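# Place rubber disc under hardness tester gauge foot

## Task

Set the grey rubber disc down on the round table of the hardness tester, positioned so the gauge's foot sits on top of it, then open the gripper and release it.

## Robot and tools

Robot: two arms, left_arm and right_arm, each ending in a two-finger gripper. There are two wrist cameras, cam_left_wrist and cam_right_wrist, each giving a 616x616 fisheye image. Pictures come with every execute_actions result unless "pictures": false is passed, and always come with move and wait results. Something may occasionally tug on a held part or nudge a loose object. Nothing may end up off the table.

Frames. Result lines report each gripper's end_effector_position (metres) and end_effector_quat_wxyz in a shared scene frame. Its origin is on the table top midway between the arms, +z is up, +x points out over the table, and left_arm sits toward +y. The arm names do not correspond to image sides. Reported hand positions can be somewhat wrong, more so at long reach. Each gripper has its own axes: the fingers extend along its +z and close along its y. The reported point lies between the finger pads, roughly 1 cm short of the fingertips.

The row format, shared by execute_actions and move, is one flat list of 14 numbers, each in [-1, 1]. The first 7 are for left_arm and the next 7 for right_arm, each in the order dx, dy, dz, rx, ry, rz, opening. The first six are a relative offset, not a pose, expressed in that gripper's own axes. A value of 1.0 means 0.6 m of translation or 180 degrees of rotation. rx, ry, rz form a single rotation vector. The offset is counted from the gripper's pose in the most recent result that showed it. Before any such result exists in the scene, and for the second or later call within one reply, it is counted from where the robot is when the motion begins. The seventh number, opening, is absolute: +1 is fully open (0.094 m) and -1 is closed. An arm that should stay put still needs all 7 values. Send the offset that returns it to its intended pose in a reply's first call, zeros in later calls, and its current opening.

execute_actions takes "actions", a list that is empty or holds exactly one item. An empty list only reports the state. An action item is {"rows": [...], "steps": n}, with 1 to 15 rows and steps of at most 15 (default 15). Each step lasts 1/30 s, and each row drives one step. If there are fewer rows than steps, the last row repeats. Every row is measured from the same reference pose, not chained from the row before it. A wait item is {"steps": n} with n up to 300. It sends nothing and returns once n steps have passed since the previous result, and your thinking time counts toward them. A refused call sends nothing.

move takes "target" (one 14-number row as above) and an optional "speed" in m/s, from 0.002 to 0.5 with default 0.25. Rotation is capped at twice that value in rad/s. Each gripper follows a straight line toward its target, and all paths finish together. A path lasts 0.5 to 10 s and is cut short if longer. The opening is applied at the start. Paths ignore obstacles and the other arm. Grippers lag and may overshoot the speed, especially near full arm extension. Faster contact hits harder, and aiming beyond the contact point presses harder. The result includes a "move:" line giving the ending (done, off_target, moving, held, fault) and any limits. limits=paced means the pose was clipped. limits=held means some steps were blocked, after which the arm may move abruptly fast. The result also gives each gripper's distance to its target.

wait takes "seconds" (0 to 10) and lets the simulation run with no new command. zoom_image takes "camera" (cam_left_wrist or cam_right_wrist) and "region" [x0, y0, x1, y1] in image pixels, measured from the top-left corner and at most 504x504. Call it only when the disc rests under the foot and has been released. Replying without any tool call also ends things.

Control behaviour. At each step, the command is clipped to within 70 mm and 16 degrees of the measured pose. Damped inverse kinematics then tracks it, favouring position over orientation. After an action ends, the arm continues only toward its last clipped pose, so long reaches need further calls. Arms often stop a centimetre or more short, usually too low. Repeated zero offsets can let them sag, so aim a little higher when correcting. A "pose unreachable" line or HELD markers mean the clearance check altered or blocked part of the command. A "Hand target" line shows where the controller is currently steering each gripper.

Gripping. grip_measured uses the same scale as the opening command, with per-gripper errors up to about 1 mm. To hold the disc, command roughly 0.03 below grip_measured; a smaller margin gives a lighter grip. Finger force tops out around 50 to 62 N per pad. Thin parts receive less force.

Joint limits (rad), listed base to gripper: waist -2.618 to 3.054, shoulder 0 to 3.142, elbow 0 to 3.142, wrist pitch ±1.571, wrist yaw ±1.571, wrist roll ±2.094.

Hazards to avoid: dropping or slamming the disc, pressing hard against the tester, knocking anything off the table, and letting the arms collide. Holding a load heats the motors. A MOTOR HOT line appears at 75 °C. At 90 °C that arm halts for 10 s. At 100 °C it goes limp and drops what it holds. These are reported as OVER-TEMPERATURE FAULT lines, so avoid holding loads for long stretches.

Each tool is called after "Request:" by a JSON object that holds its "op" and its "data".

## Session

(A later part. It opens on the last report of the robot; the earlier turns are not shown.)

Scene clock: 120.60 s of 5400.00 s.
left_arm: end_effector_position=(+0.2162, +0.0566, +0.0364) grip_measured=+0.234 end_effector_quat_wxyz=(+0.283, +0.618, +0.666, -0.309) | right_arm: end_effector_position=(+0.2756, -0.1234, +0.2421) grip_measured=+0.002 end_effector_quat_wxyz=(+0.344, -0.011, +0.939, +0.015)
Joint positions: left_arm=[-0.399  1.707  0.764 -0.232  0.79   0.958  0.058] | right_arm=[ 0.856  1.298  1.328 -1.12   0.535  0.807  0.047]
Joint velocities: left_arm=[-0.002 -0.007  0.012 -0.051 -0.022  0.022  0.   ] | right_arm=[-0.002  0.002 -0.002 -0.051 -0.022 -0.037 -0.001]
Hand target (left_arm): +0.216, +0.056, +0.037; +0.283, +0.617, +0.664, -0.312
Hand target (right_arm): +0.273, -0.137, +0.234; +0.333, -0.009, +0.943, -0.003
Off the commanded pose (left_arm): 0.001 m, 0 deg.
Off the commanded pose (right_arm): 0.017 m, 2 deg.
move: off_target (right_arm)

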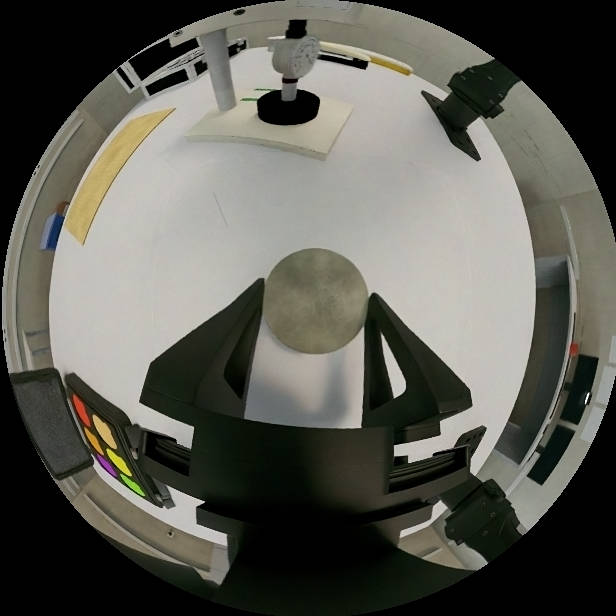

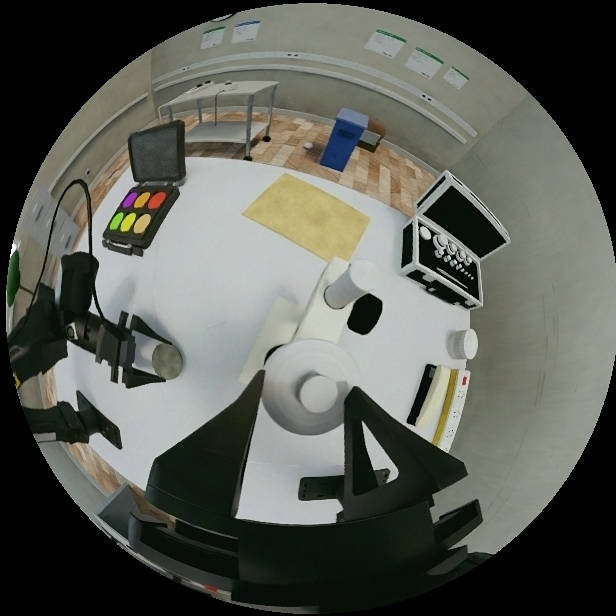

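Request:
{"op": "move", "data": {"target": [0,0,0,0,0,0,0.19, -0.011,0,-0.013,0,0,0,0], "speed": 0.02}}

Scene clock: 125.07 s of 5400.00 s.
left_arm: end_effector_position=(+0.2169, +0.0574, +0.0356) grip_measured=+0.234 end_effector_quat_wxyz=(+0.282, +0.618, +0.667, -0.306) | right_arm: end_effector_position=(+0.2732, -0.1262, +0.2449) grip_measured=+0.002 end_effector_quat_wxyz=(+0.340, -0.014, +0.940, +0.012)
Joint positions: left_arm=[-0.399  1.707  0.764 -0.232  0.783  0.958  0.058] | right_arm=[ 0.855  1.297  1.346 -1.151  0.532  0.805  0.047]
Joint velocities: left_arm=[ 0.007  0.017 -0.012  0.037 -0.095  0.066 -0.001] | right_arm=[ 0.007  0.002 -0.007 -0.066 -0.051 -0.007 -0.001]
Hand target (left_arm): +0.216, +0.057, +0.036; +0.283, +0.618, +0.666, -0.309
Hand target (right_arm): +0.276, -0.124, +0.252; +0.344, -0.011, +0.939, +0.016
Off the commanded pose (left_arm): 0.001 m, 0 deg.
Off the commanded pose (right_arm): 0.008 m, 1 deg.
After step 90, 0.67 s passed at rest.
move: done

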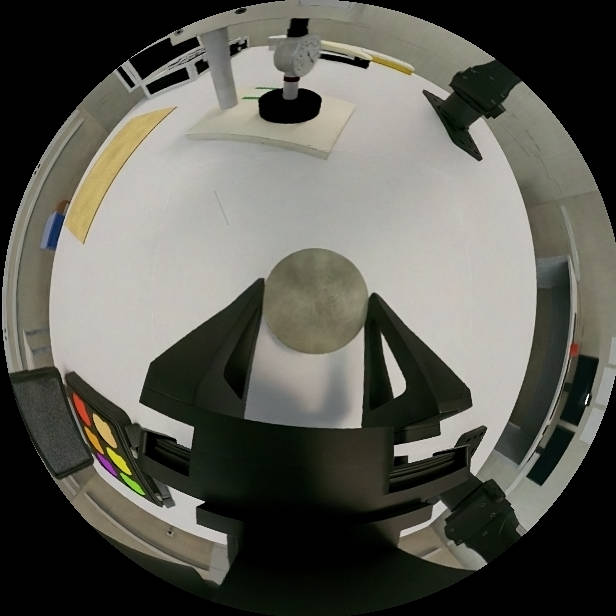

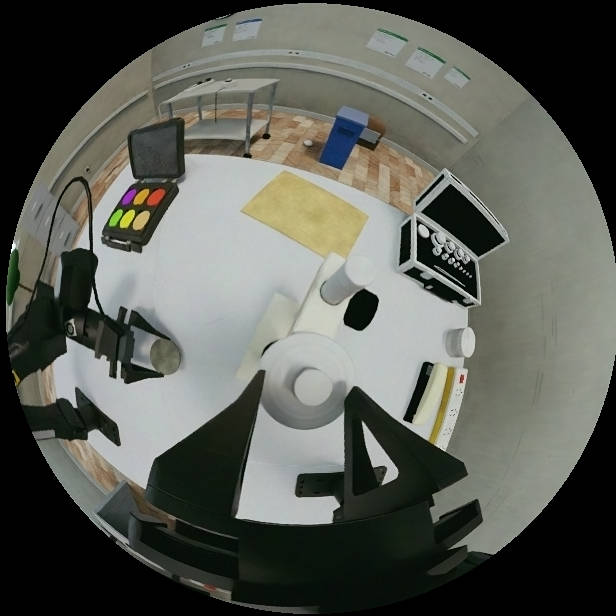

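Request:
{"op": "move", "data": {"target": [0,0,0,0,0,0,0.19, -0.011,-0.003,-0.006,0,0,0,-0.7], "speed": 0.02}}

Request:
{"op": "zoom_image", "data": {"camera": "cam_right_wrist", "region": [220, 300, 400, 460]}}

Scene clock: 128.27 s of 5400.00 s.
left_arm: end_effector_position=(+0.2175, +0.0580, +0.0348) grip_measured=+0.234 end_effector_quat_wxyz=(+0.281, +0.618, +0.669, -0.302) | right_arm: end_effector_position=(+0.2728, -0.1277, +0.2442) grip_measured=-0.644 end_effector_quat_wxyz=(+0.338, -0.015, +0.941, +0.009)
Joint positions: left_arm=[-0.399  1.707  0.764 -0.232  0.776  0.958  0.058] | right_arm=[ 0.853  1.297  1.346 -1.157  0.531  0.802  0.017]
Joint velocities: left_arm=[-0.007  0.002 -0.012 -0.007 -0.007 -0.066 -0.   ] | right_arm=[-0.017 -0.002 -0.012  0.051  0.007 -0.037  0.   ]
Hand target (left_arm): +0.217, +0.057, +0.036; +0.282, +0.618, +0.667, -0.306
Hand target (right_arm): +0.276, -0.128, +0.252; +0.340, -0.014, +0.940, +0.012
Off the commanded pose (left_arm): 0.001 m, 0 deg.
Off the commanded pose (right_arm): 0.008 m, 0 deg.
move: done

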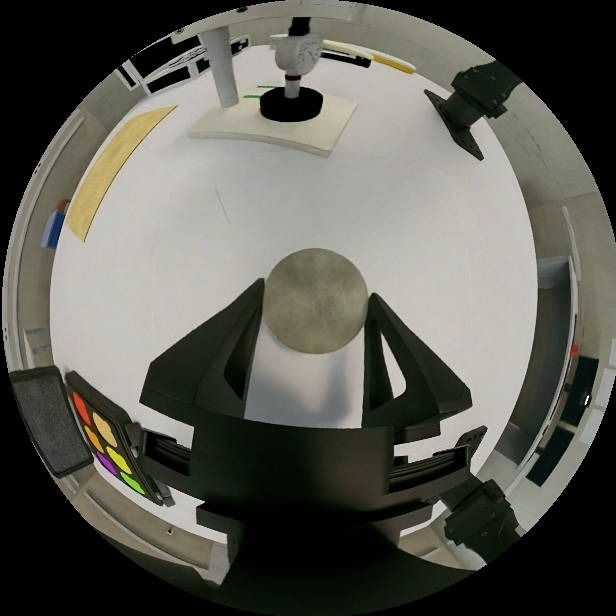

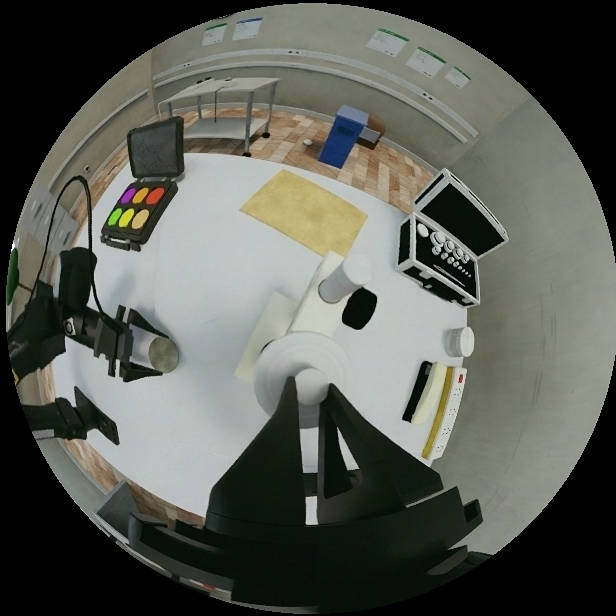

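Region (220, 300, 400, 460) of cam_right_wrist's 616x616 image, scaled by 2.800, with more detail than that image has.

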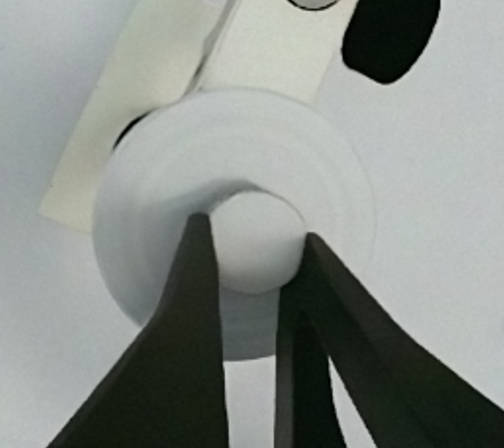

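Request:
{"op": "move", "data": {"target": [-0.152,0.079,0.09,-0.004,-0.0244,0.018,0.19, -0.032,0,-0.038,0,0,0,-0.7], "speed": 0.05}}

Request:
{"op": "zoom_image", "data": {"camera": "cam_left_wrist", "region": [180, 0, 480, 300]}}

Scene clock: 137.30 s of 5400.00 s.
left_arm: end_effector_position=(+0.2647, -0.0316, +0.0557) grip_measured=+0.234 end_effector_quat_wxyz=(+0.305, +0.623, +0.649, -0.313) | right_arm: end_effector_position=(+0.2726, -0.1273, +0.2479) grip_measured=-0.644 end_effector_quat_wxyz=(+0.316, -0.021, +0.949, -0.009)
Joint positions: left_arm=[-0.573  1.909  1.065 -0.138  0.732  0.753  0.058] | right_arm=[ 0.846  1.354  1.431 -1.245  0.514  0.804  0.017]
Joint velocities: left_arm=[ 0.007 -0.022 -0.012 -0.007 -0.037 -0.051  0.   ] | right_arm=[-0.017  0.002 -0.007 -0.066 -0.007  0.007  0.001]
Hand target (left_arm): +0.271, -0.040, +0.066; +0.319, +0.624, +0.641, -0.313
Hand target (right_arm): +0.273, -0.128, +0.273; +0.338, -0.015, +0.941, +0.009
Off the commanded pose (left_arm): 0.014 m, 2 deg.
Off the commanded pose (right_arm): 0.026 m, 3 deg.
After step 90, 3.40 s passed at rest.
move: off_target (left_arm, right_arm)

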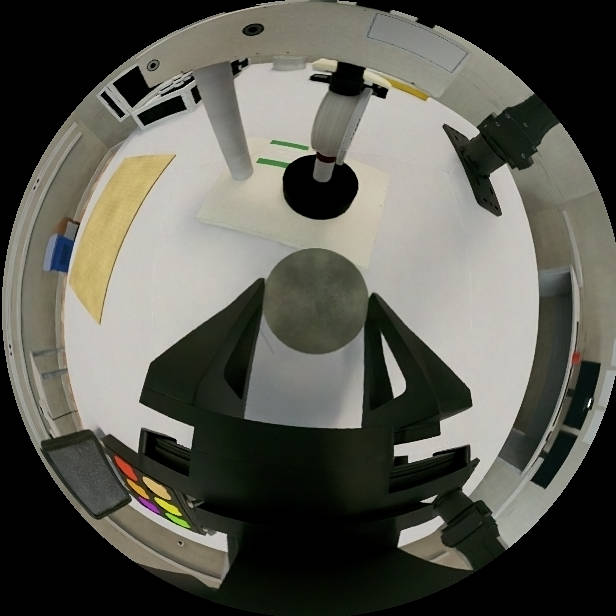

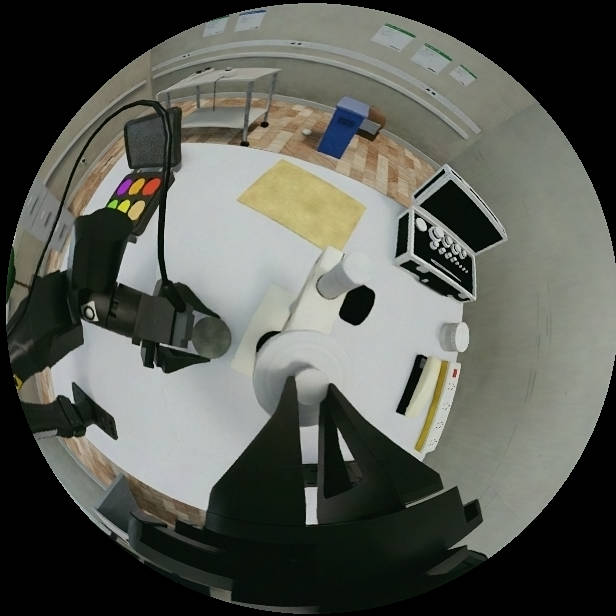

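Region (180, 0, 480, 300) of cam_left_wrist's 616x616 image, scaled by 1.680, with more detail than that image has.

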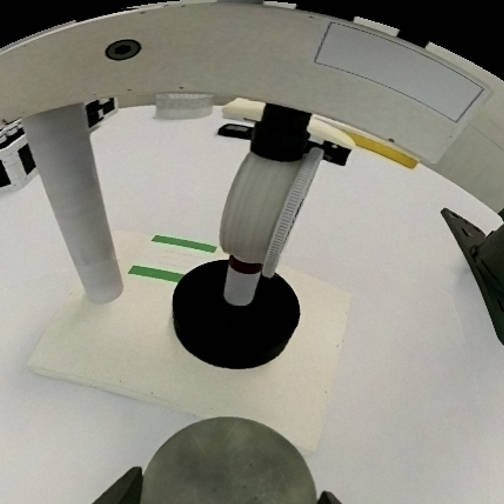

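Request:
{"op": "zoom_image", "data": {"camera": "cam_right_wrist", "region": [60, 220, 300, 420]}}

Region (60, 220, 300, 420) of cam_right_wrist's 616x616 image, scaled by 2.100, with more detail than that image has.

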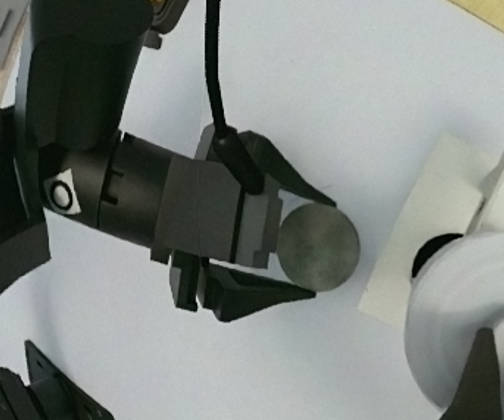

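Request:
{"op": "move", "data": {"target": [0,0,0,0,0,0,0.19, -0.055,0,-0.067,0,0,0,-0.7], "speed": 0.02}}

Request:
{"op": "zoom_image", "data": {"camera": "cam_left_wrist", "region": [180, 0, 480, 300]}}

Scene clock: 157.67 s of 5400.00 s.
left_arm: end_effector_position=(+0.2653, -0.0312, +0.0552) grip_measured=+0.234 end_effector_quat_wxyz=(+0.305, +0.622, +0.651, -0.311) | right_arm: end_effector_position=(+0.2727, -0.1269, +0.2619) grip_measured=-0.644 end_effector_quat_wxyz=(+0.272, -0.023, +0.961, -0.041)
Joint positions: left_arm=[-0.573  1.909  1.065 -0.138  0.727  0.751  0.058] | right_arm=[ 0.828  1.475  1.638 -1.439  0.481  0.818  0.017]
Joint velocities: left_arm=[ 0.002  0.002  0.007 -0.051 -0.037 -0.051 -0.   ] | right_arm=[-0.007  0.012  0.007 -0.022 -0.022  0.022  0.   ]
Hand target (left_arm): +0.265, -0.032, +0.056; +0.305, +0.623, +0.649, -0.313
Hand target (right_arm): +0.274, -0.127, +0.299; +0.316, -0.020, +0.949, -0.009
Off the commanded pose (left_arm): 0.001 m, 0 deg.
Off the commanded pose (right_arm): 0.038 m, 6 deg.
After step 90, 14.53 s passed at rest.
move: off_target (right_arm)

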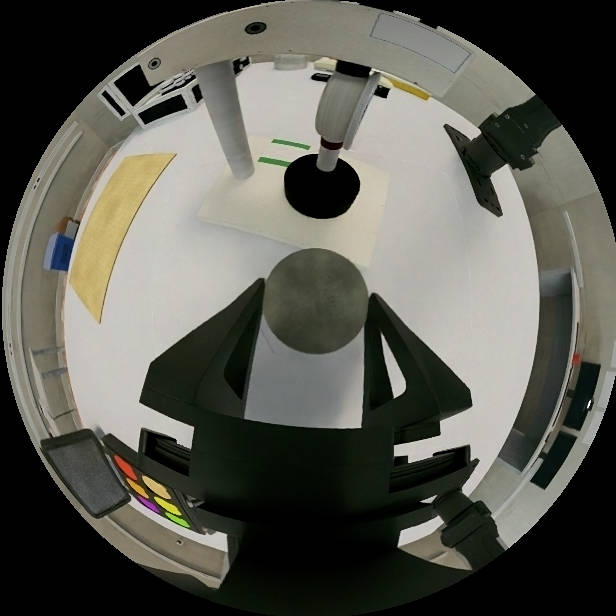

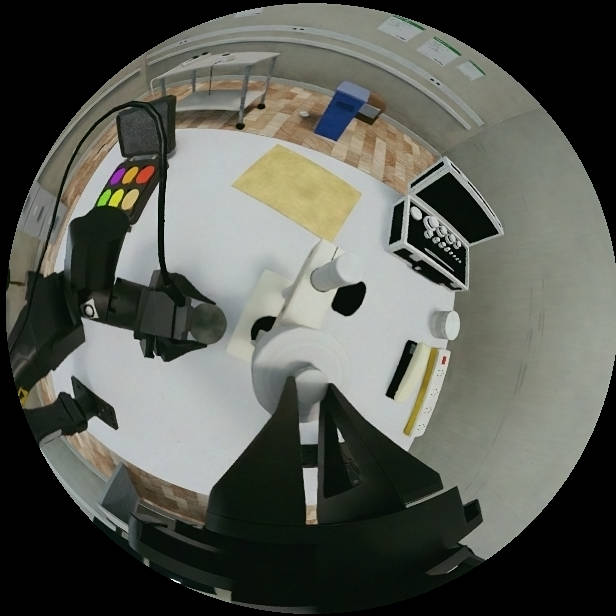

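Region (180, 0, 480, 300) of cam_left_wrist's 616x616 image, scaled by 1.680, with more detail than that image has.

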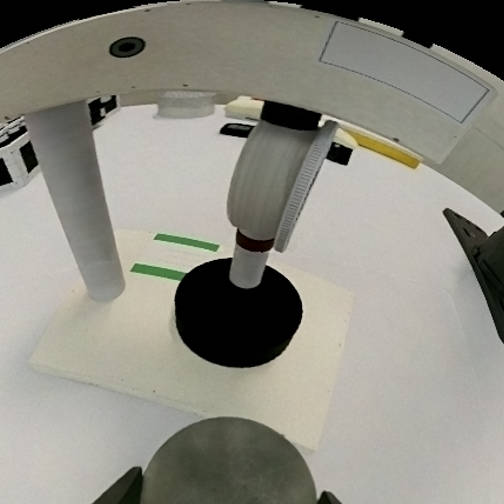

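Request:
{"op": "execute_actions", "data": {"actions": [{"rows": [[0,0,0,0,0,0,0.19,-0.031,0,-0.050,-0.018,-0.029,0.008,-0.7],[0,0,0,0,0,0,0.19,-0.030,0,-0.048,-0.018,-0.029,0.008,-0.7],[0,0,0,0,0,0,0.19,-0.028,0,-0.046,-0.018,-0.029,0.008,-0.7],[0,0,0,0,0,0,0.19,-0.027,0,-0.044,-0.018,-0.029,0.008,-0.7],[0,0,0,0,0,0,0.19,-0.026,0,-0.042,-0.018,-0.029,0.008,-0.7],[0,0,0,0,0,0,0.19,-0.025,0,-0.040,-0.018,-0.029,0.008,-0.7],[0,0,0,0,0,0,0.19,-0.023,0,-0.038,-0.018,-0.029,0.008,-0.7],[0,0,0,0,0,0,0.19,-0.022,0,-0.036,-0.018,-0.029,0.008,-0.7],[0,0,0,0,0,0,0.19,-0.021,0,-0.034,-0.018,-0.029,0.008,-0.7],[0,0,0,0,0,0,0.19,-0.020,0,-0.032,-0.018,-0.029,0.008,-0.7],[0,0,0,0,0,0,0.19,-0.018,0,-0.030,-0.018,-0.029,0.008,-0.7],[0,0,0,0,0,0,0.19,-0.017,0,-0.028,-0.018,-0.029,0.008,-0.7]], "steps": 15}], "pictures": false}}

Request:
{"op": "execute_actions", "data": {"actions": [{"steps": 20}], "pictures": false}}

Scene clock: 172.77 s of 5400.00 s.
left_arm: end_effector_position=(+0.2658, -0.0309, +0.0549) grip_measured=+0.234 end_effector_quat_wxyz=(+0.305, +0.622, +0.652, -0.309) | right_arm: end_effector_position=(+0.2727, -0.1265, +0.2531) grip_measured=-0.644 end_effector_quat_wxyz=(+0.270, -0.020, +0.962, -0.042)
Joint positions: left_arm=[-0.573  1.909  1.065 -0.138  0.723  0.751  0.058] | right_arm=[ 0.828  1.469  1.597 -1.411  0.479  0.825  0.017]
Joint velocities: left_arm=[-0.022 -0.012  0.002 -0.051 -0.022  0.007 -0.   ] | right_arm=[ 0.007  0.002 -0.105  0.125  0.007  0.007  0.001]
Hand target (left_arm): +0.265, -0.031, +0.055; +0.305, +0.622, +0.651, -0.311
Hand target (right_arm): +0.272, -0.126, +0.281; +0.314, -0.019, +0.949, -0.009
Off the commanded pose (left_arm): 0.001 m, 0 deg.
Off the commanded pose (right_arm): 0.028 m, 7 deg.
Steps of this call (steps 1 to 90: nothing new was sent; then 11.60 s passed at rest; steps 91 to 105: all 15 steps of this action). Readings (end_effector_position):
91: left_arm (+0.2653, -0.0312, +0.0552) | right_arm (+0.2727, -0.1269, +0.2619)
92: left_arm (+0.2654, -0.0311, +0.0551) | right_arm (+0.2726, -0.1268, +0.2619)
94: left_arm (+0.2656, -0.0310, +0.0550) | right_arm (+0.2725, -0.1268, +0.2618)
98: left_arm (+0.2657, -0.0310, +0.0549) | right_arm (+0.2726, -0.1266, +0.2610)
105: the state above

Scene clock: 173.43 s of 5400.00 s.
left_arm: end_effector_position=(+0.2658, -0.0309, +0.0548) grip_measured=+0.234 end_effector_quat_wxyz=(+0.305, +0.622, +0.652, -0.309) | right_arm: end_effector_position=(+0.2727, -0.1265, +0.2522) grip_measured=-0.644 end_effector_quat_wxyz=(+0.270, -0.020, +0.962, -0.042)
Joint positions: left_arm=[-0.573  1.909  1.065 -0.138  0.723  0.751  0.058] | right_arm=[ 0.828  1.468  1.592 -1.407  0.479  0.826  0.017]
Joint velocities: left_arm=[-0.017  0.002 -0.012  0.066 -0.037 -0.022  0.001] | right_arm=[-0.002  0.007 -0.017 -0.037  0.022  0.007  0.   ]
Hand target (left_arm): +0.265, -0.031, +0.055; +0.305, +0.622, +0.651, -0.311
Hand target (right_arm): +0.272, -0.126, +0.281; +0.314, -0.019, +0.949, -0.009
Off the commanded pose (left_arm): 0.001 m, 0 deg.
Off the commanded pose (right_arm): 0.029 m, 7 deg.
Steps of this call (steps 1 to 20: nothing new was sent). Readings (end_effector_position):
1: left_arm (+0.2658, -0.0309, +0.0549) | right_arm (+0.2727, -0.1266, +0.2524)
2: left_arm (+0.2658, -0.0309, +0.0548) | right_arm (+0.2727, -0.1265, +0.2523)
4: left_arm (+0.2658, -0.0309, +0.0548) | right_arm (+0.2727, -0.1265, +0.2522)
8: left_arm (+0.2658, -0.0309, +0.0548) | right_arm (+0.2727, -0.1265, +0.2522)
20: the state above

Request:
{"op": "execute_actions", "data": {"actions": [{"rows": [[0,0,0,0,0,0,0.19,-0.024,0,-0.039,-0.018,-0.029,0.008,-0.7],[0,0,0,0,0,0,0.19,-0.023,0,-0.0375,-0.018,-0.029,0.008,-0.7],[0,0,0,0,0,0,0.19,-0.022,0,-0.036,-0.018,-0.029,0.008,-0.7],[0,0,0,0,0,0,0.19,-0.021,0,-0.0345,-0.018,-0.029,0.008,-0.7],[0,0,0,0,0,0,0.19,-0.020,0,-0.033,-0.018,-0.029,0.008,-0.7],[0,0,0,0,0,0,0.19,-0.019,0,-0.0315,-0.018,-0.029,0.008,-0.7],[0,0,0,0,0,0,0.19,-0.018,0,-0.030,-0.018,-0.029,0.008,-0.7],[0,0,0,0,0,0,0.19,-0.017,0,-0.0285,-0.018,-0.029,0.008,-0.7],[0,0,0,0,0,0,0.19,-0.016,0,-0.027,-0.018,-0.029,0.008,-0.7],[0,0,0,0,0,0,0.19,-0.015,0,-0.0255,-0.018,-0.029,0.008,-0.7],[0,0,0,0,0,0,0.19,-0.014,0,-0.024,-0.018,-0.029,0.008,-0.7],[0,0,0,0,0,0,0.19,-0.013,0,-0.022,-0.018,-0.029,0.008,-0.7],[0,0,0,0,0,0,0.19,-0.012,0,-0.020,-0.018,-0.029,0.008,-0.7],[0,0,0,0,0,0,0.19,-0.011,0,-0.018,-0.018,-0.029,0.008,-0.7]], "steps": 15}], "pictures": false}}

Scene clock: 178.97 s of 5400.00 s.
left_arm: end_effector_position=(+0.2663, -0.0306, +0.0545) grip_measured=+0.234 end_effector_quat_wxyz=(+0.305, +0.622, +0.653, -0.307) | right_arm: end_effector_position=(+0.2728, -0.1268, +0.2463) grip_measured=-0.644 end_effector_quat_wxyz=(+0.278, -0.015, +0.960, -0.032)
Joint positions: left_arm=[-0.573  1.909  1.065 -0.138  0.719  0.751  0.058] | right_arm=[ 0.828  1.436  1.532 -1.352  0.481  0.828  0.017]
Joint velocities: left_arm=[-0.007 -0.002 -0.017 -0.051 -0.066 -0.007 -0.001] | right_arm=[-0.002 -0.081 -0.105  0.022 -0.007  0.022  0.001]
Hand target (left_arm): +0.266, -0.031, +0.055; +0.305, +0.622, +0.652, -0.309
Hand target (right_arm): +0.272, -0.126, +0.265; +0.312, -0.016, +0.950, -0.010
Off the commanded pose (left_arm): 0.001 m, 0 deg.
Off the commanded pose (right_arm): 0.019 m, 5 deg.
Steps of this call (steps 1 to 90: nothing new was sent; then 2.03 s passed at rest; steps 91 to 105: all 15 steps of this action). Readings (end_effector_position):
91: left_arm (+0.2659, -0.0309, +0.0548) | right_arm (+0.2727, -0.1265, +0.2522)
92: left_arm (+0.2660, -0.0308, +0.0547) | right_arm (+0.2727, -0.1265, +0.2522)
94: left_arm (+0.2661, -0.0307, +0.0546) | right_arm (+0.2727, -0.1265, +0.2514)
98: left_arm (+0.2662, -0.0306, +0.0545) | right_arm (+0.2727, -0.1266, +0.2472)
105: the state above

Request:
{"op": "move", "data": {"target": [0.085,0.003,0,0,-0.010,0.006,0.19, 0,0,0,0,0,0,-0.7], "speed": 0.04}}

Scene clock: 183.73 s of 5400.00 s.
left_arm: end_effector_position=(+0.2674, +0.0017, +0.0126) grip_measured=+0.234 end_effector_quat_wxyz=(+0.310, +0.621, +0.652, -0.305) | right_arm: end_effector_position=(+0.2727, -0.1268, +0.2458) grip_measured=-0.644 end_effector_quat_wxyz=(+0.279, -0.015, +0.960, -0.030)
Joint positions: left_arm=[-0.49   1.972  0.95  -0.01   0.761  0.84   0.058] | right_arm=[ 0.828  1.432  1.525 -1.345  0.48   0.828  0.017]
Joint velocities: left_arm=[-0.002 -0.012 -0.017 -0.051  0.007  0.125  0.001] | right_arm=[-0.007 -0.002  0.017  0.022  0.007 -0.051  0.001]
Hand target (left_arm): +0.266, +0.001, +0.015; +0.317, +0.623, +0.642, -0.314
Hand target (right_arm): +0.273, -0.127, +0.246; +0.278, -0.015, +0.960, -0.031
Off the commanded pose (left_arm): 0.002 m, 2 deg.
Off the commanded pose (right_arm): 0.001 m, 0 deg.
After step 90, 0.23 s passed at rest.
move: done

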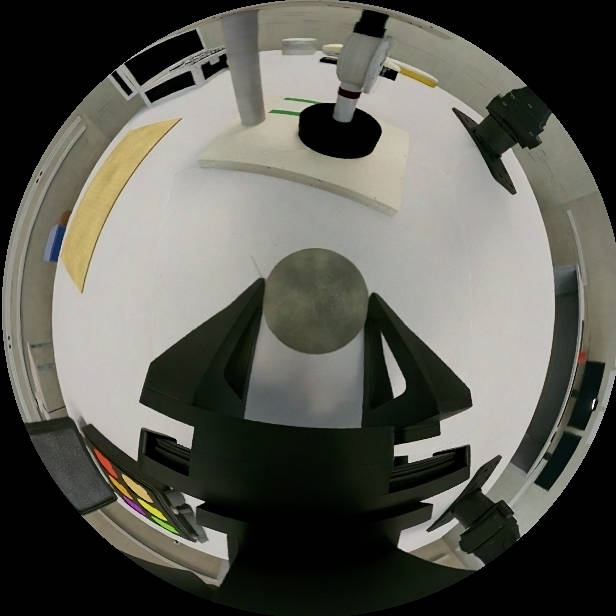

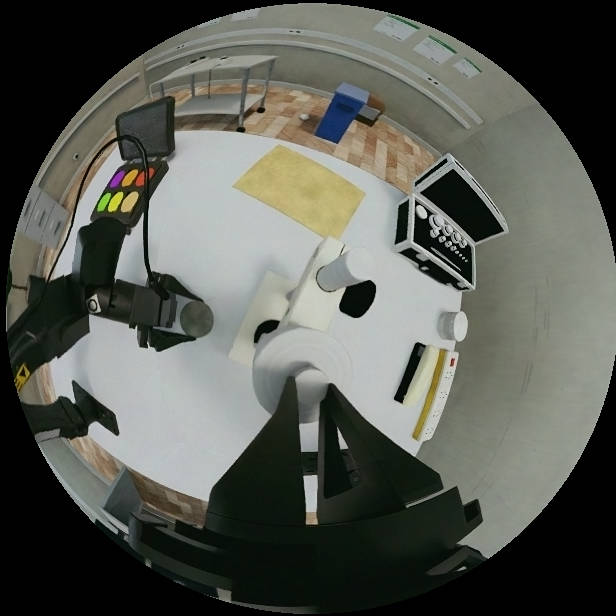

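Request:
{"op": "move", "data": {"target": [0.005,0,0.004,0,0,0,0.19, 0,0,0,0,0,0,-0.7], "speed": 0.01}}

Request:
{"op": "move", "data": {"target": [0,0,0,0,0,0,0.45, 0,0,0,0,0,0,-0.7], "speed": 0.01}}

Request:
{"op": "move", "data": {"target": [-0.005,0,-0.004,0,-0.10,0,0.45, 0,0,0,0,0,0,-0.7], "speed": 0.05}}

Scene clock: 187.87 s of 5400.00 s.
left_arm: end_effector_position=(+0.2688, +0.0017, +0.0126) grip_measured=+0.234 end_effector_quat_wxyz=(+0.312, +0.622, +0.651, -0.302) | right_arm: end_effector_position=(+0.2727, -0.1268, +0.2458) grip_measured=-0.644 end_effector_quat_wxyz=(+0.279, -0.015, +0.960, -0.030)
Joint positions: left_arm=[-0.49   1.972  0.95  -0.005  0.756  0.843  0.058] | right_arm=[ 0.828  1.432  1.525 -1.345  0.48   0.828  0.017]
Joint velocities: left_arm=[-0.017 -0.007 -0.007 -0.051 -0.007 -0.007 -0.001] | right_arm=[ 0.012 -0.012 -0.007 -0.007 -0.051 -0.007 -0.002]
Hand target (left_arm): +0.267, +0.002, +0.009; +0.310, +0.621, +0.652, -0.305
Hand target (right_arm): +0.273, -0.127, +0.246; +0.279, -0.015, +0.960, -0.030
Off the commanded pose (left_arm): 0.004 m, 0 deg.
Off the commanded pose (right_arm): 0.000 m, 0 deg.
After step 90, 0.43 s passed at rest.
move: done

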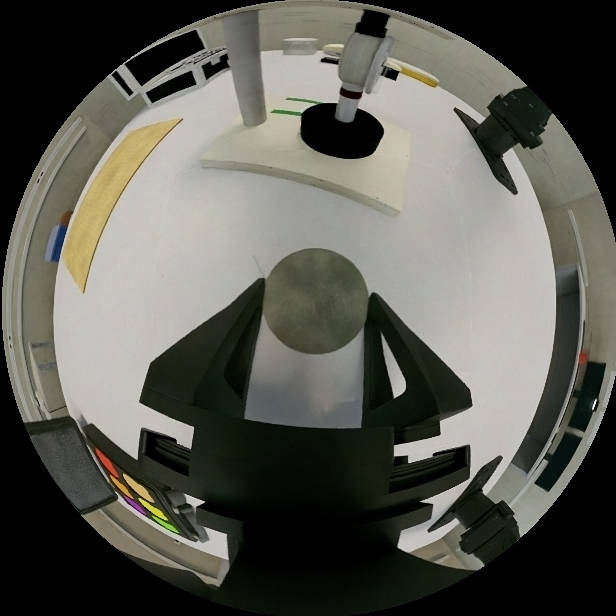

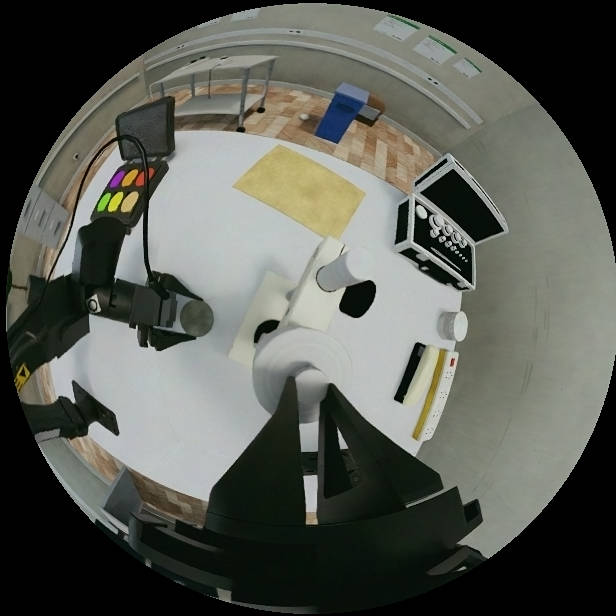

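Scene clock: 188.37 s of 5400.00 s.
left_arm: end_effector_position=(+0.2692, +0.0020, +0.0123) grip_measured=+0.448 end_effector_quat_wxyz=(+0.312, +0.622, +0.652, -0.301) | right_arm: end_effector_position=(+0.2727, -0.1268, +0.2458) grip_measured=-0.644 end_effector_quat_wxyz=(+0.279, -0.015, +0.960, -0.030)
Joint positions: left_arm=[-0.49   1.972  0.95  -0.005  0.753  0.843  0.068] | right_arm=[ 0.828  1.432  1.525 -1.345  0.48   0.828  0.017]
Joint velocities: left_arm=[-0.002  0.012  0.007  0.022 -0.022  0.022  0.001] | right_arm=[ 0.007 -0.017 -0.022 -0.022 -0.022 -0.022 -0.001]
Hand target (left_arm): +0.269, +0.002, +0.013; +0.312, +0.622, +0.651, -0.302
Hand target (right_arm): +0.273, -0.127, +0.246; +0.279, -0.015, +0.960, -0.030
Off the commanded pose (left_arm): 0.001 m, 0 deg.
Off the commanded pose (right_arm): 0.000 m, 0 deg.
move: done

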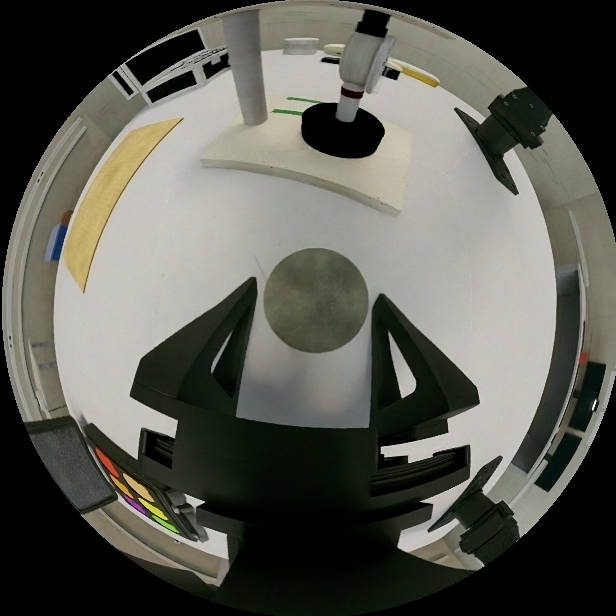

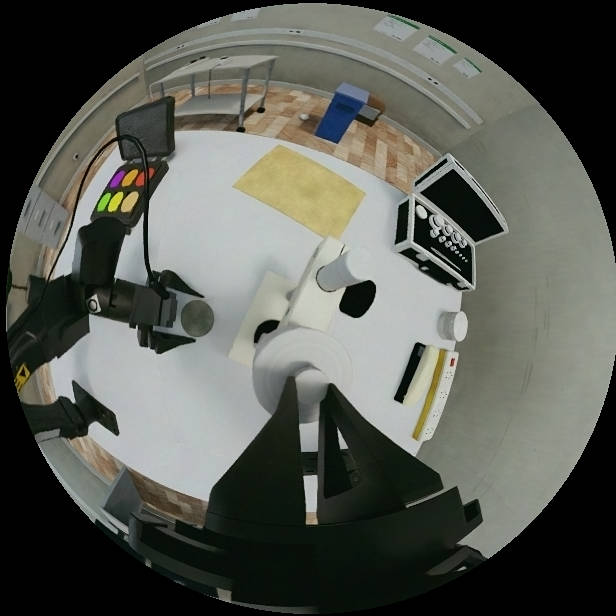

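Scene clock: 192.00 s of 5400.00 s.
left_arm: end_effector_position=(+0.2729, -0.0009, +0.0180) grip_measured=+0.448 end_effector_quat_wxyz=(+0.412, +0.573, +0.594, -0.385) | right_arm: end_effector_position=(+0.2727, -0.1268, +0.2458) grip_measured=-0.644 end_effector_quat_wxyz=(+0.279, -0.015, +0.960, -0.030)
Joint positions: left_arm=[-0.424  2.088  0.802  0.554  0.996  0.662  0.068] | right_arm=[ 0.828  1.432  1.525 -1.345  0.48   0.828  0.017]
Joint velocities: left_arm=[-0.002 -0.012  0.002  0.022  0.037  0.037 -0.   ] | right_arm=[-0.007  0.012  0.002  0.051 -0.051  0.022 -0.   ]
Hand target (left_arm): +0.269, +0.002, +0.017; +0.409, +0.568, +0.595, -0.396
Hand target (right_arm): +0.273, -0.127, +0.246; +0.279, -0.015, +0.960, -0.030
Off the commanded pose (left_arm): 0.005 m, 1 deg.
Off the commanded pose (right_arm): 0.000 m, 0 deg.
move: done

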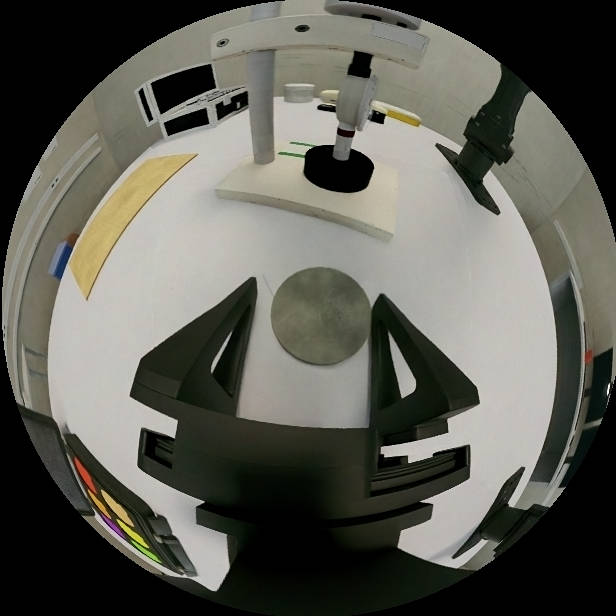

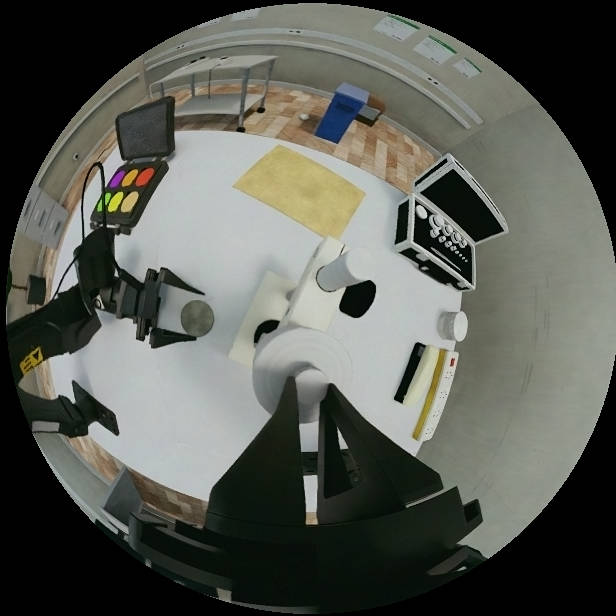

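Request:
{"op": "move", "data": {"target": [0.017,-0.011,-0.003,0,0,0,0.6, 0,0,0,0,0,0,-0.7], "speed": 0.015}}

Scene clock: 195.63 s of 5400.00 s.
left_arm: end_effector_position=(+0.2679, +0.0011, +0.0119) grip_measured=+0.598 end_effector_quat_wxyz=(+0.411, +0.572, +0.595, -0.386) | right_arm: end_effector_position=(+0.2727, -0.1268, +0.2458) grip_measured=-0.644 end_effector_quat_wxyz=(+0.279, -0.015, +0.960, -0.030)
Joint positions: left_arm=[-0.424  2.1    0.778  0.586  0.996  0.661  0.075] | right_arm=[ 0.828  1.432  1.525 -1.345  0.48   0.828  0.017]
Joint velocities: left_arm=[ 0.007 -0.002 -0.012 -0.037  0.037  0.007 -0.   ] | right_arm=[-0.012 -0.002  0.007  0.037 -0.022 -0.051 -0.   ]
Hand target (left_arm): +0.266, +0.004, +0.009; +0.412, +0.573, +0.594, -0.385
Hand target (right_arm): +0.273, -0.127, +0.246; +0.279, -0.015, +0.960, -0.030
Off the commanded pose (left_arm): 0.004 m, 0 deg.
Off the commanded pose (right_arm): 0.000 m, 0 deg.
move: done

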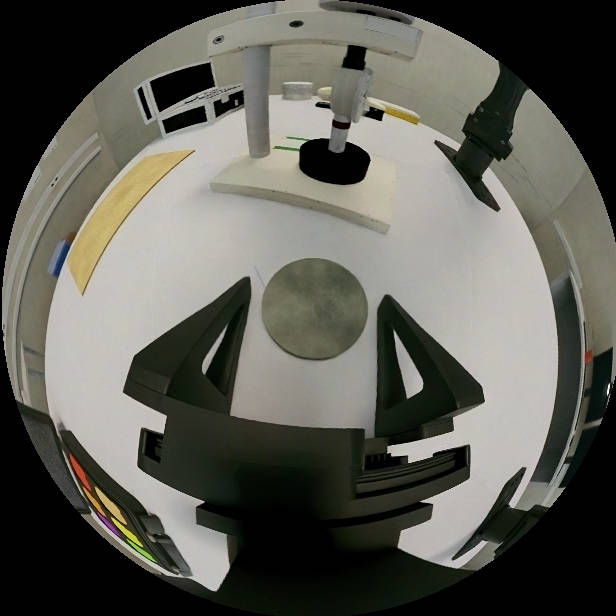

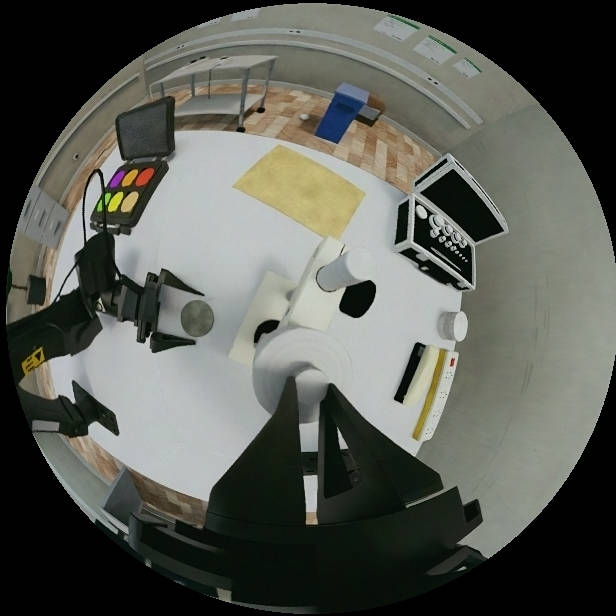

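Move a bit back and down, then close.

Request:
{"op": "move", "data": {"target": [0.010,0,-0.008,0,0,0,0.6, 0,0,0,0,0,0,-0.7], "speed": 0.01}}

Request:
{"op": "move", "data": {"target": [0,0,0,0,0,0,0.19, 0,0,0,0,0,0,-0.7], "speed": 0.01}}

Scene clock: 199.23 s of 5400.00 s.
left_arm: end_effector_position=(+0.2709, +0.0040, +0.0122) grip_measured=+0.598 end_effector_quat_wxyz=(+0.415, +0.572, +0.596, -0.382) | right_arm: end_effector_position=(+0.2727, -0.1268, +0.2458) grip_measured=-0.644 end_effector_quat_wxyz=(+0.279, -0.015, +0.960, -0.030)
Joint positions: left_arm=[-0.415  2.1    0.778  0.589  0.996  0.667  0.075] | right_arm=[ 0.828  1.432  1.525 -1.345  0.48   0.828  0.017]
Joint velocities: left_arm=[ 0.012 -0.002 -0.007 -0.066  0.022  0.007  0.001] | right_arm=[ 0.027 -0.002 -0.012  0.081  0.066 -0.051 -0.001]
Hand target (left_arm): +0.268, +0.008, +0.008; +0.411, +0.572, +0.596, -0.386
Hand target (right_arm): +0.273, -0.127, +0.246; +0.279, -0.015, +0.960, -0.030
Off the commanded pose (left_arm): 0.006 m, 1 deg.
Off the commanded pose (right_arm): 0.000 m, 0 deg.
move: done

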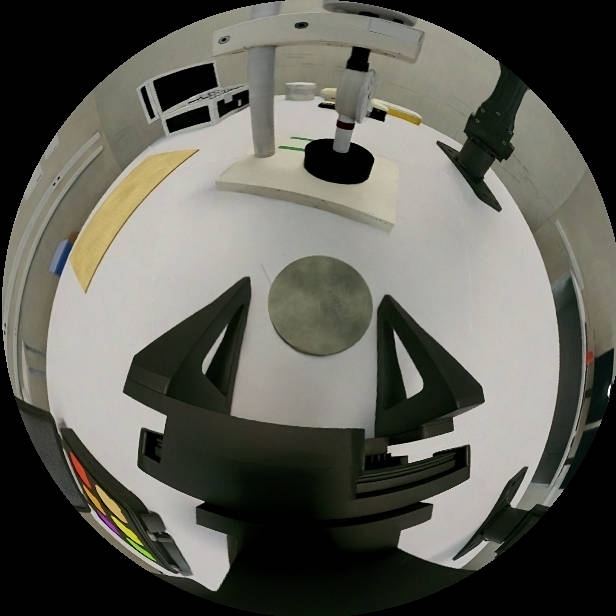

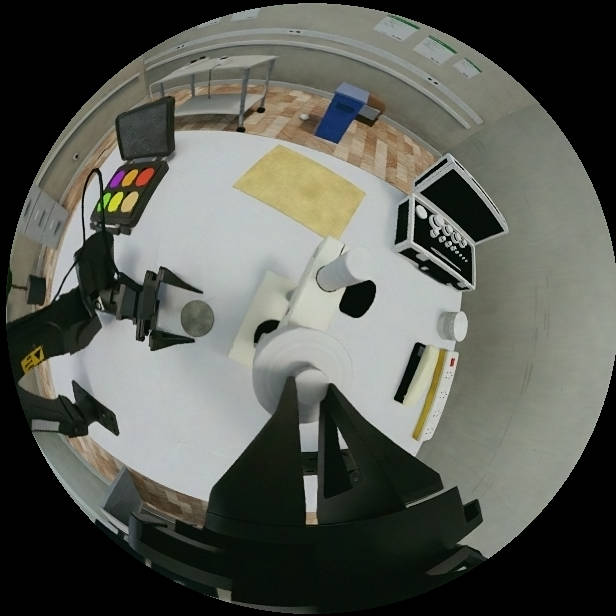

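Scene clock: 199.73 s of 5400.00 s.
left_arm: end_effector_position=(+0.2711, +0.0040, +0.0121) grip_measured=+0.223 end_effector_quat_wxyz=(+0.415, +0.572, +0.596, -0.382) | right_arm: end_effector_position=(+0.2727, -0.1268, +0.2458) grip_measured=-0.644 end_effector_quat_wxyz=(+0.279, -0.015, +0.960, -0.030)
Joint positions: left_arm=[-0.415  2.1    0.778  0.589  0.995  0.667  0.057] | right_arm=[ 0.828  1.432  1.525 -1.345  0.48   0.828  0.017]
Joint velocities: left_arm=[ 0.022  0.017  0.017 -0.081 -0.007  0.037 -0.001] | right_arm=[ 0.002  0.002  0.002  0.037 -0.022  0.037  0.   ]
Hand target (left_arm): +0.271, +0.004, +0.012; +0.415, +0.572, +0.596, -0.382
Hand target (right_arm): +0.273, -0.127, +0.246; +0.279, -0.015, +0.960, -0.030
Off the commanded pose (left_arm): 0.000 m, 0 deg.
Off the commanded pose (right_arm): 0.000 m, 0 deg.
move: done

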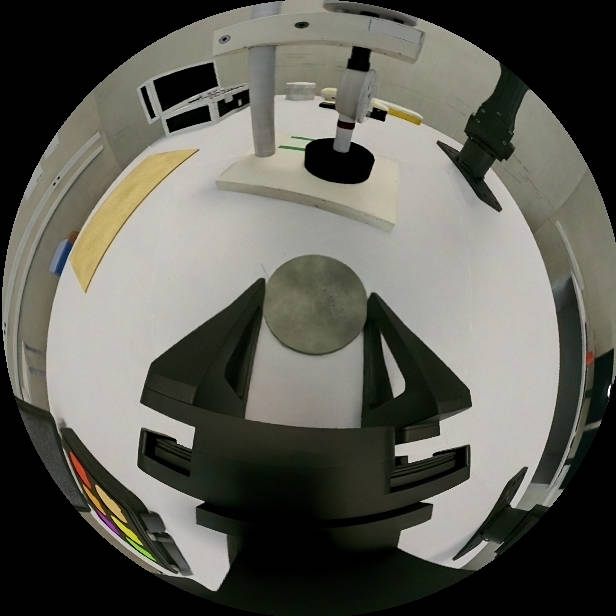

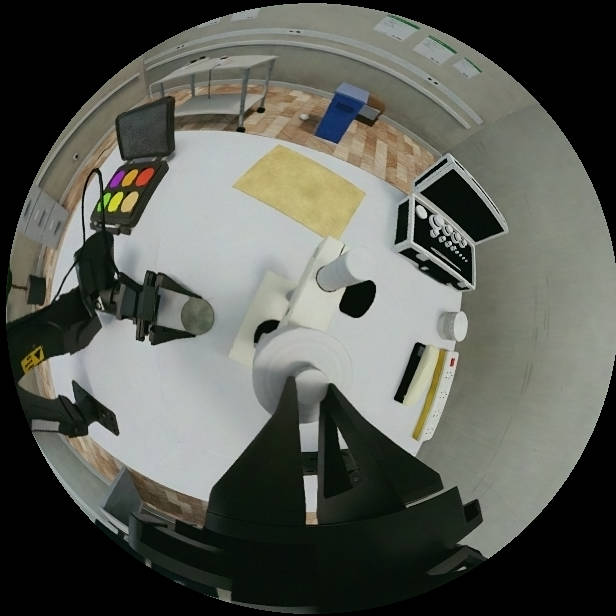

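Request:
{"op": "move", "data": {"target": [0.015,-0.005,-0.008,0,0,0,0.5, 0,0,0,0,0,0,-0.7], "speed": 0.01}}

Request:
{"op": "move", "data": {"target": [0,0,0,0,0,0,0.19, 0,0,0,0,0,0,-0.7], "speed": 0.01}}

Scene clock: 207.73 s of 5400.00 s.
left_arm: end_effector_position=(+0.2742, +0.0064, +0.0130) grip_measured=+0.498 end_effector_quat_wxyz=(+0.421, +0.572, +0.595, -0.377) | right_arm: end_effector_position=(+0.2727, -0.1268, +0.2458) grip_measured=-0.644 end_effector_quat_wxyz=(+0.279, -0.015, +0.960, -0.030)
Joint positions: left_arm=[-0.406  2.1    0.778  0.596  0.995  0.674  0.07 ] | right_arm=[ 0.828  1.432  1.525 -1.345  0.48   0.828  0.017]
Joint velocities: left_arm=[-0.002  0.007  0.007 -0.022 -0.007 -0.066  0.   ] | right_arm=[-0.002 -0.007 -0.007  0.037 -0.081 -0.022 -0.   ]
Hand target (left_arm): +0.268, +0.011, +0.006; +0.415, +0.572, +0.596, -0.382
Hand target (right_arm): +0.273, -0.127, +0.246; +0.279, -0.015, +0.960, -0.030
Off the commanded pose (left_arm): 0.011 m, 1 deg.
Off the commanded pose (right_arm): 0.000 m, 0 deg.
After step 90, 3.70 s passed at rest.
move: off_target (left_arm)

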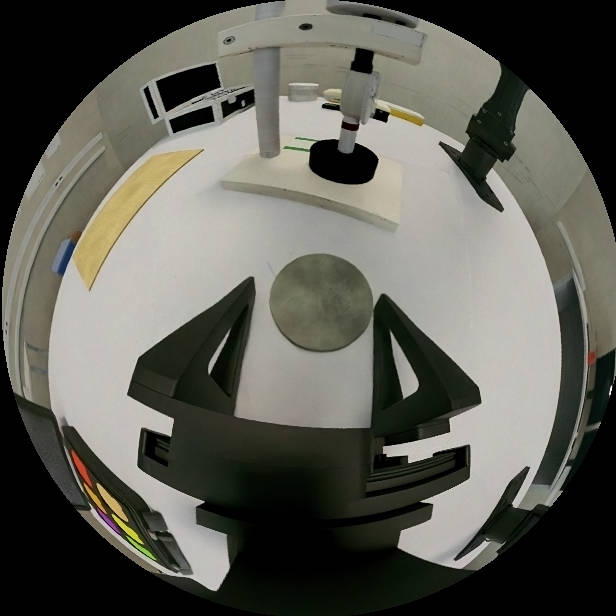

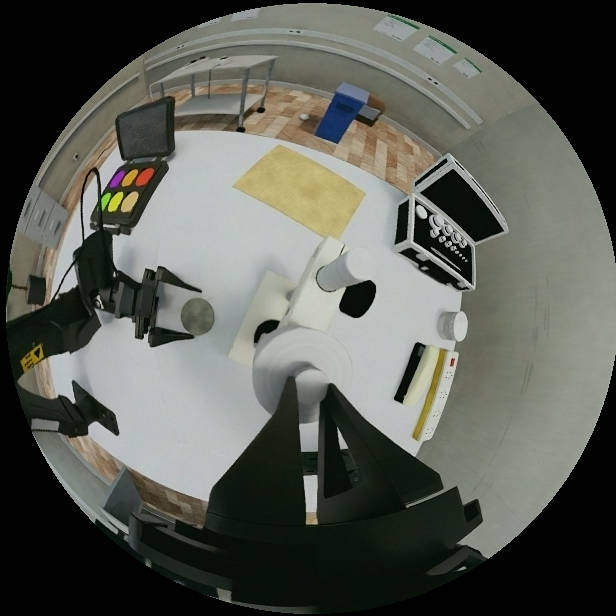

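Scene clock: 208.23 s of 5400.00 s.
left_arm: end_effector_position=(+0.2751, +0.0062, +0.0138) grip_measured=+0.206 end_effector_quat_wxyz=(+0.424, +0.573, +0.593, -0.376) | right_arm: end_effector_position=(+0.2727, -0.1268, +0.2458) grip_measured=-0.644 end_effector_quat_wxyz=(+0.279, -0.015, +0.960, -0.030)
Joint positions: left_arm=[-0.406  2.1    0.778  0.603  0.994  0.674  0.057] | right_arm=[ 0.828  1.432  1.525 -1.345  0.48   0.828  0.017]
Joint velocities: left_arm=[-0.002 -0.027 -0.022 -0.007 -0.037 -0.007  0.   ] | right_arm=[-0.007 -0.007 -0.027  0.051 -0.007  0.066  0.   ]
Hand target (left_arm): +0.274, +0.006, +0.013; +0.421, +0.572, +0.595, -0.378
Hand target (right_arm): +0.273, -0.127, +0.246; +0.279, -0.015, +0.960, -0.030
Off the commanded pose (left_arm): 0.001 m, 0 deg.
Off the commanded pose (right_arm): 0.000 m, 0 deg.
move: done

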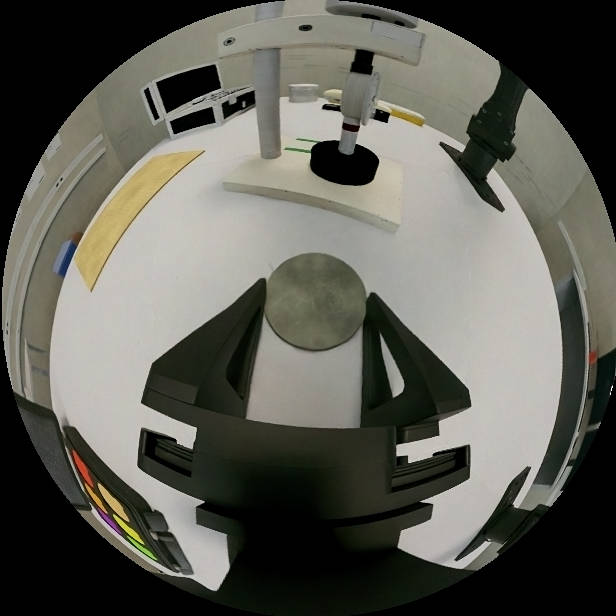

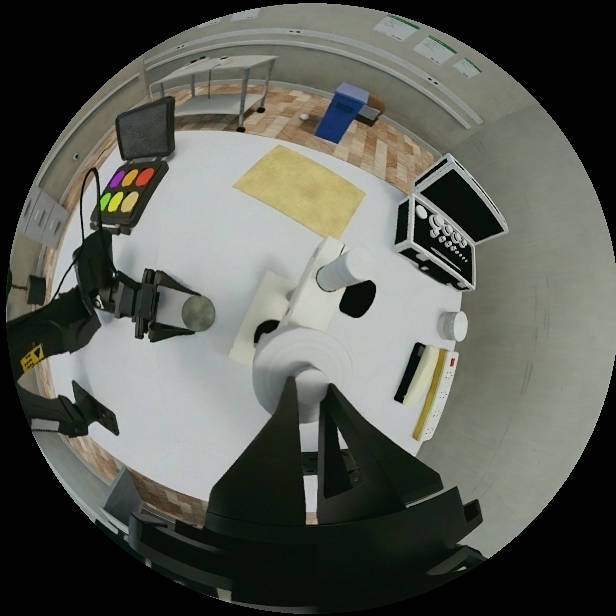

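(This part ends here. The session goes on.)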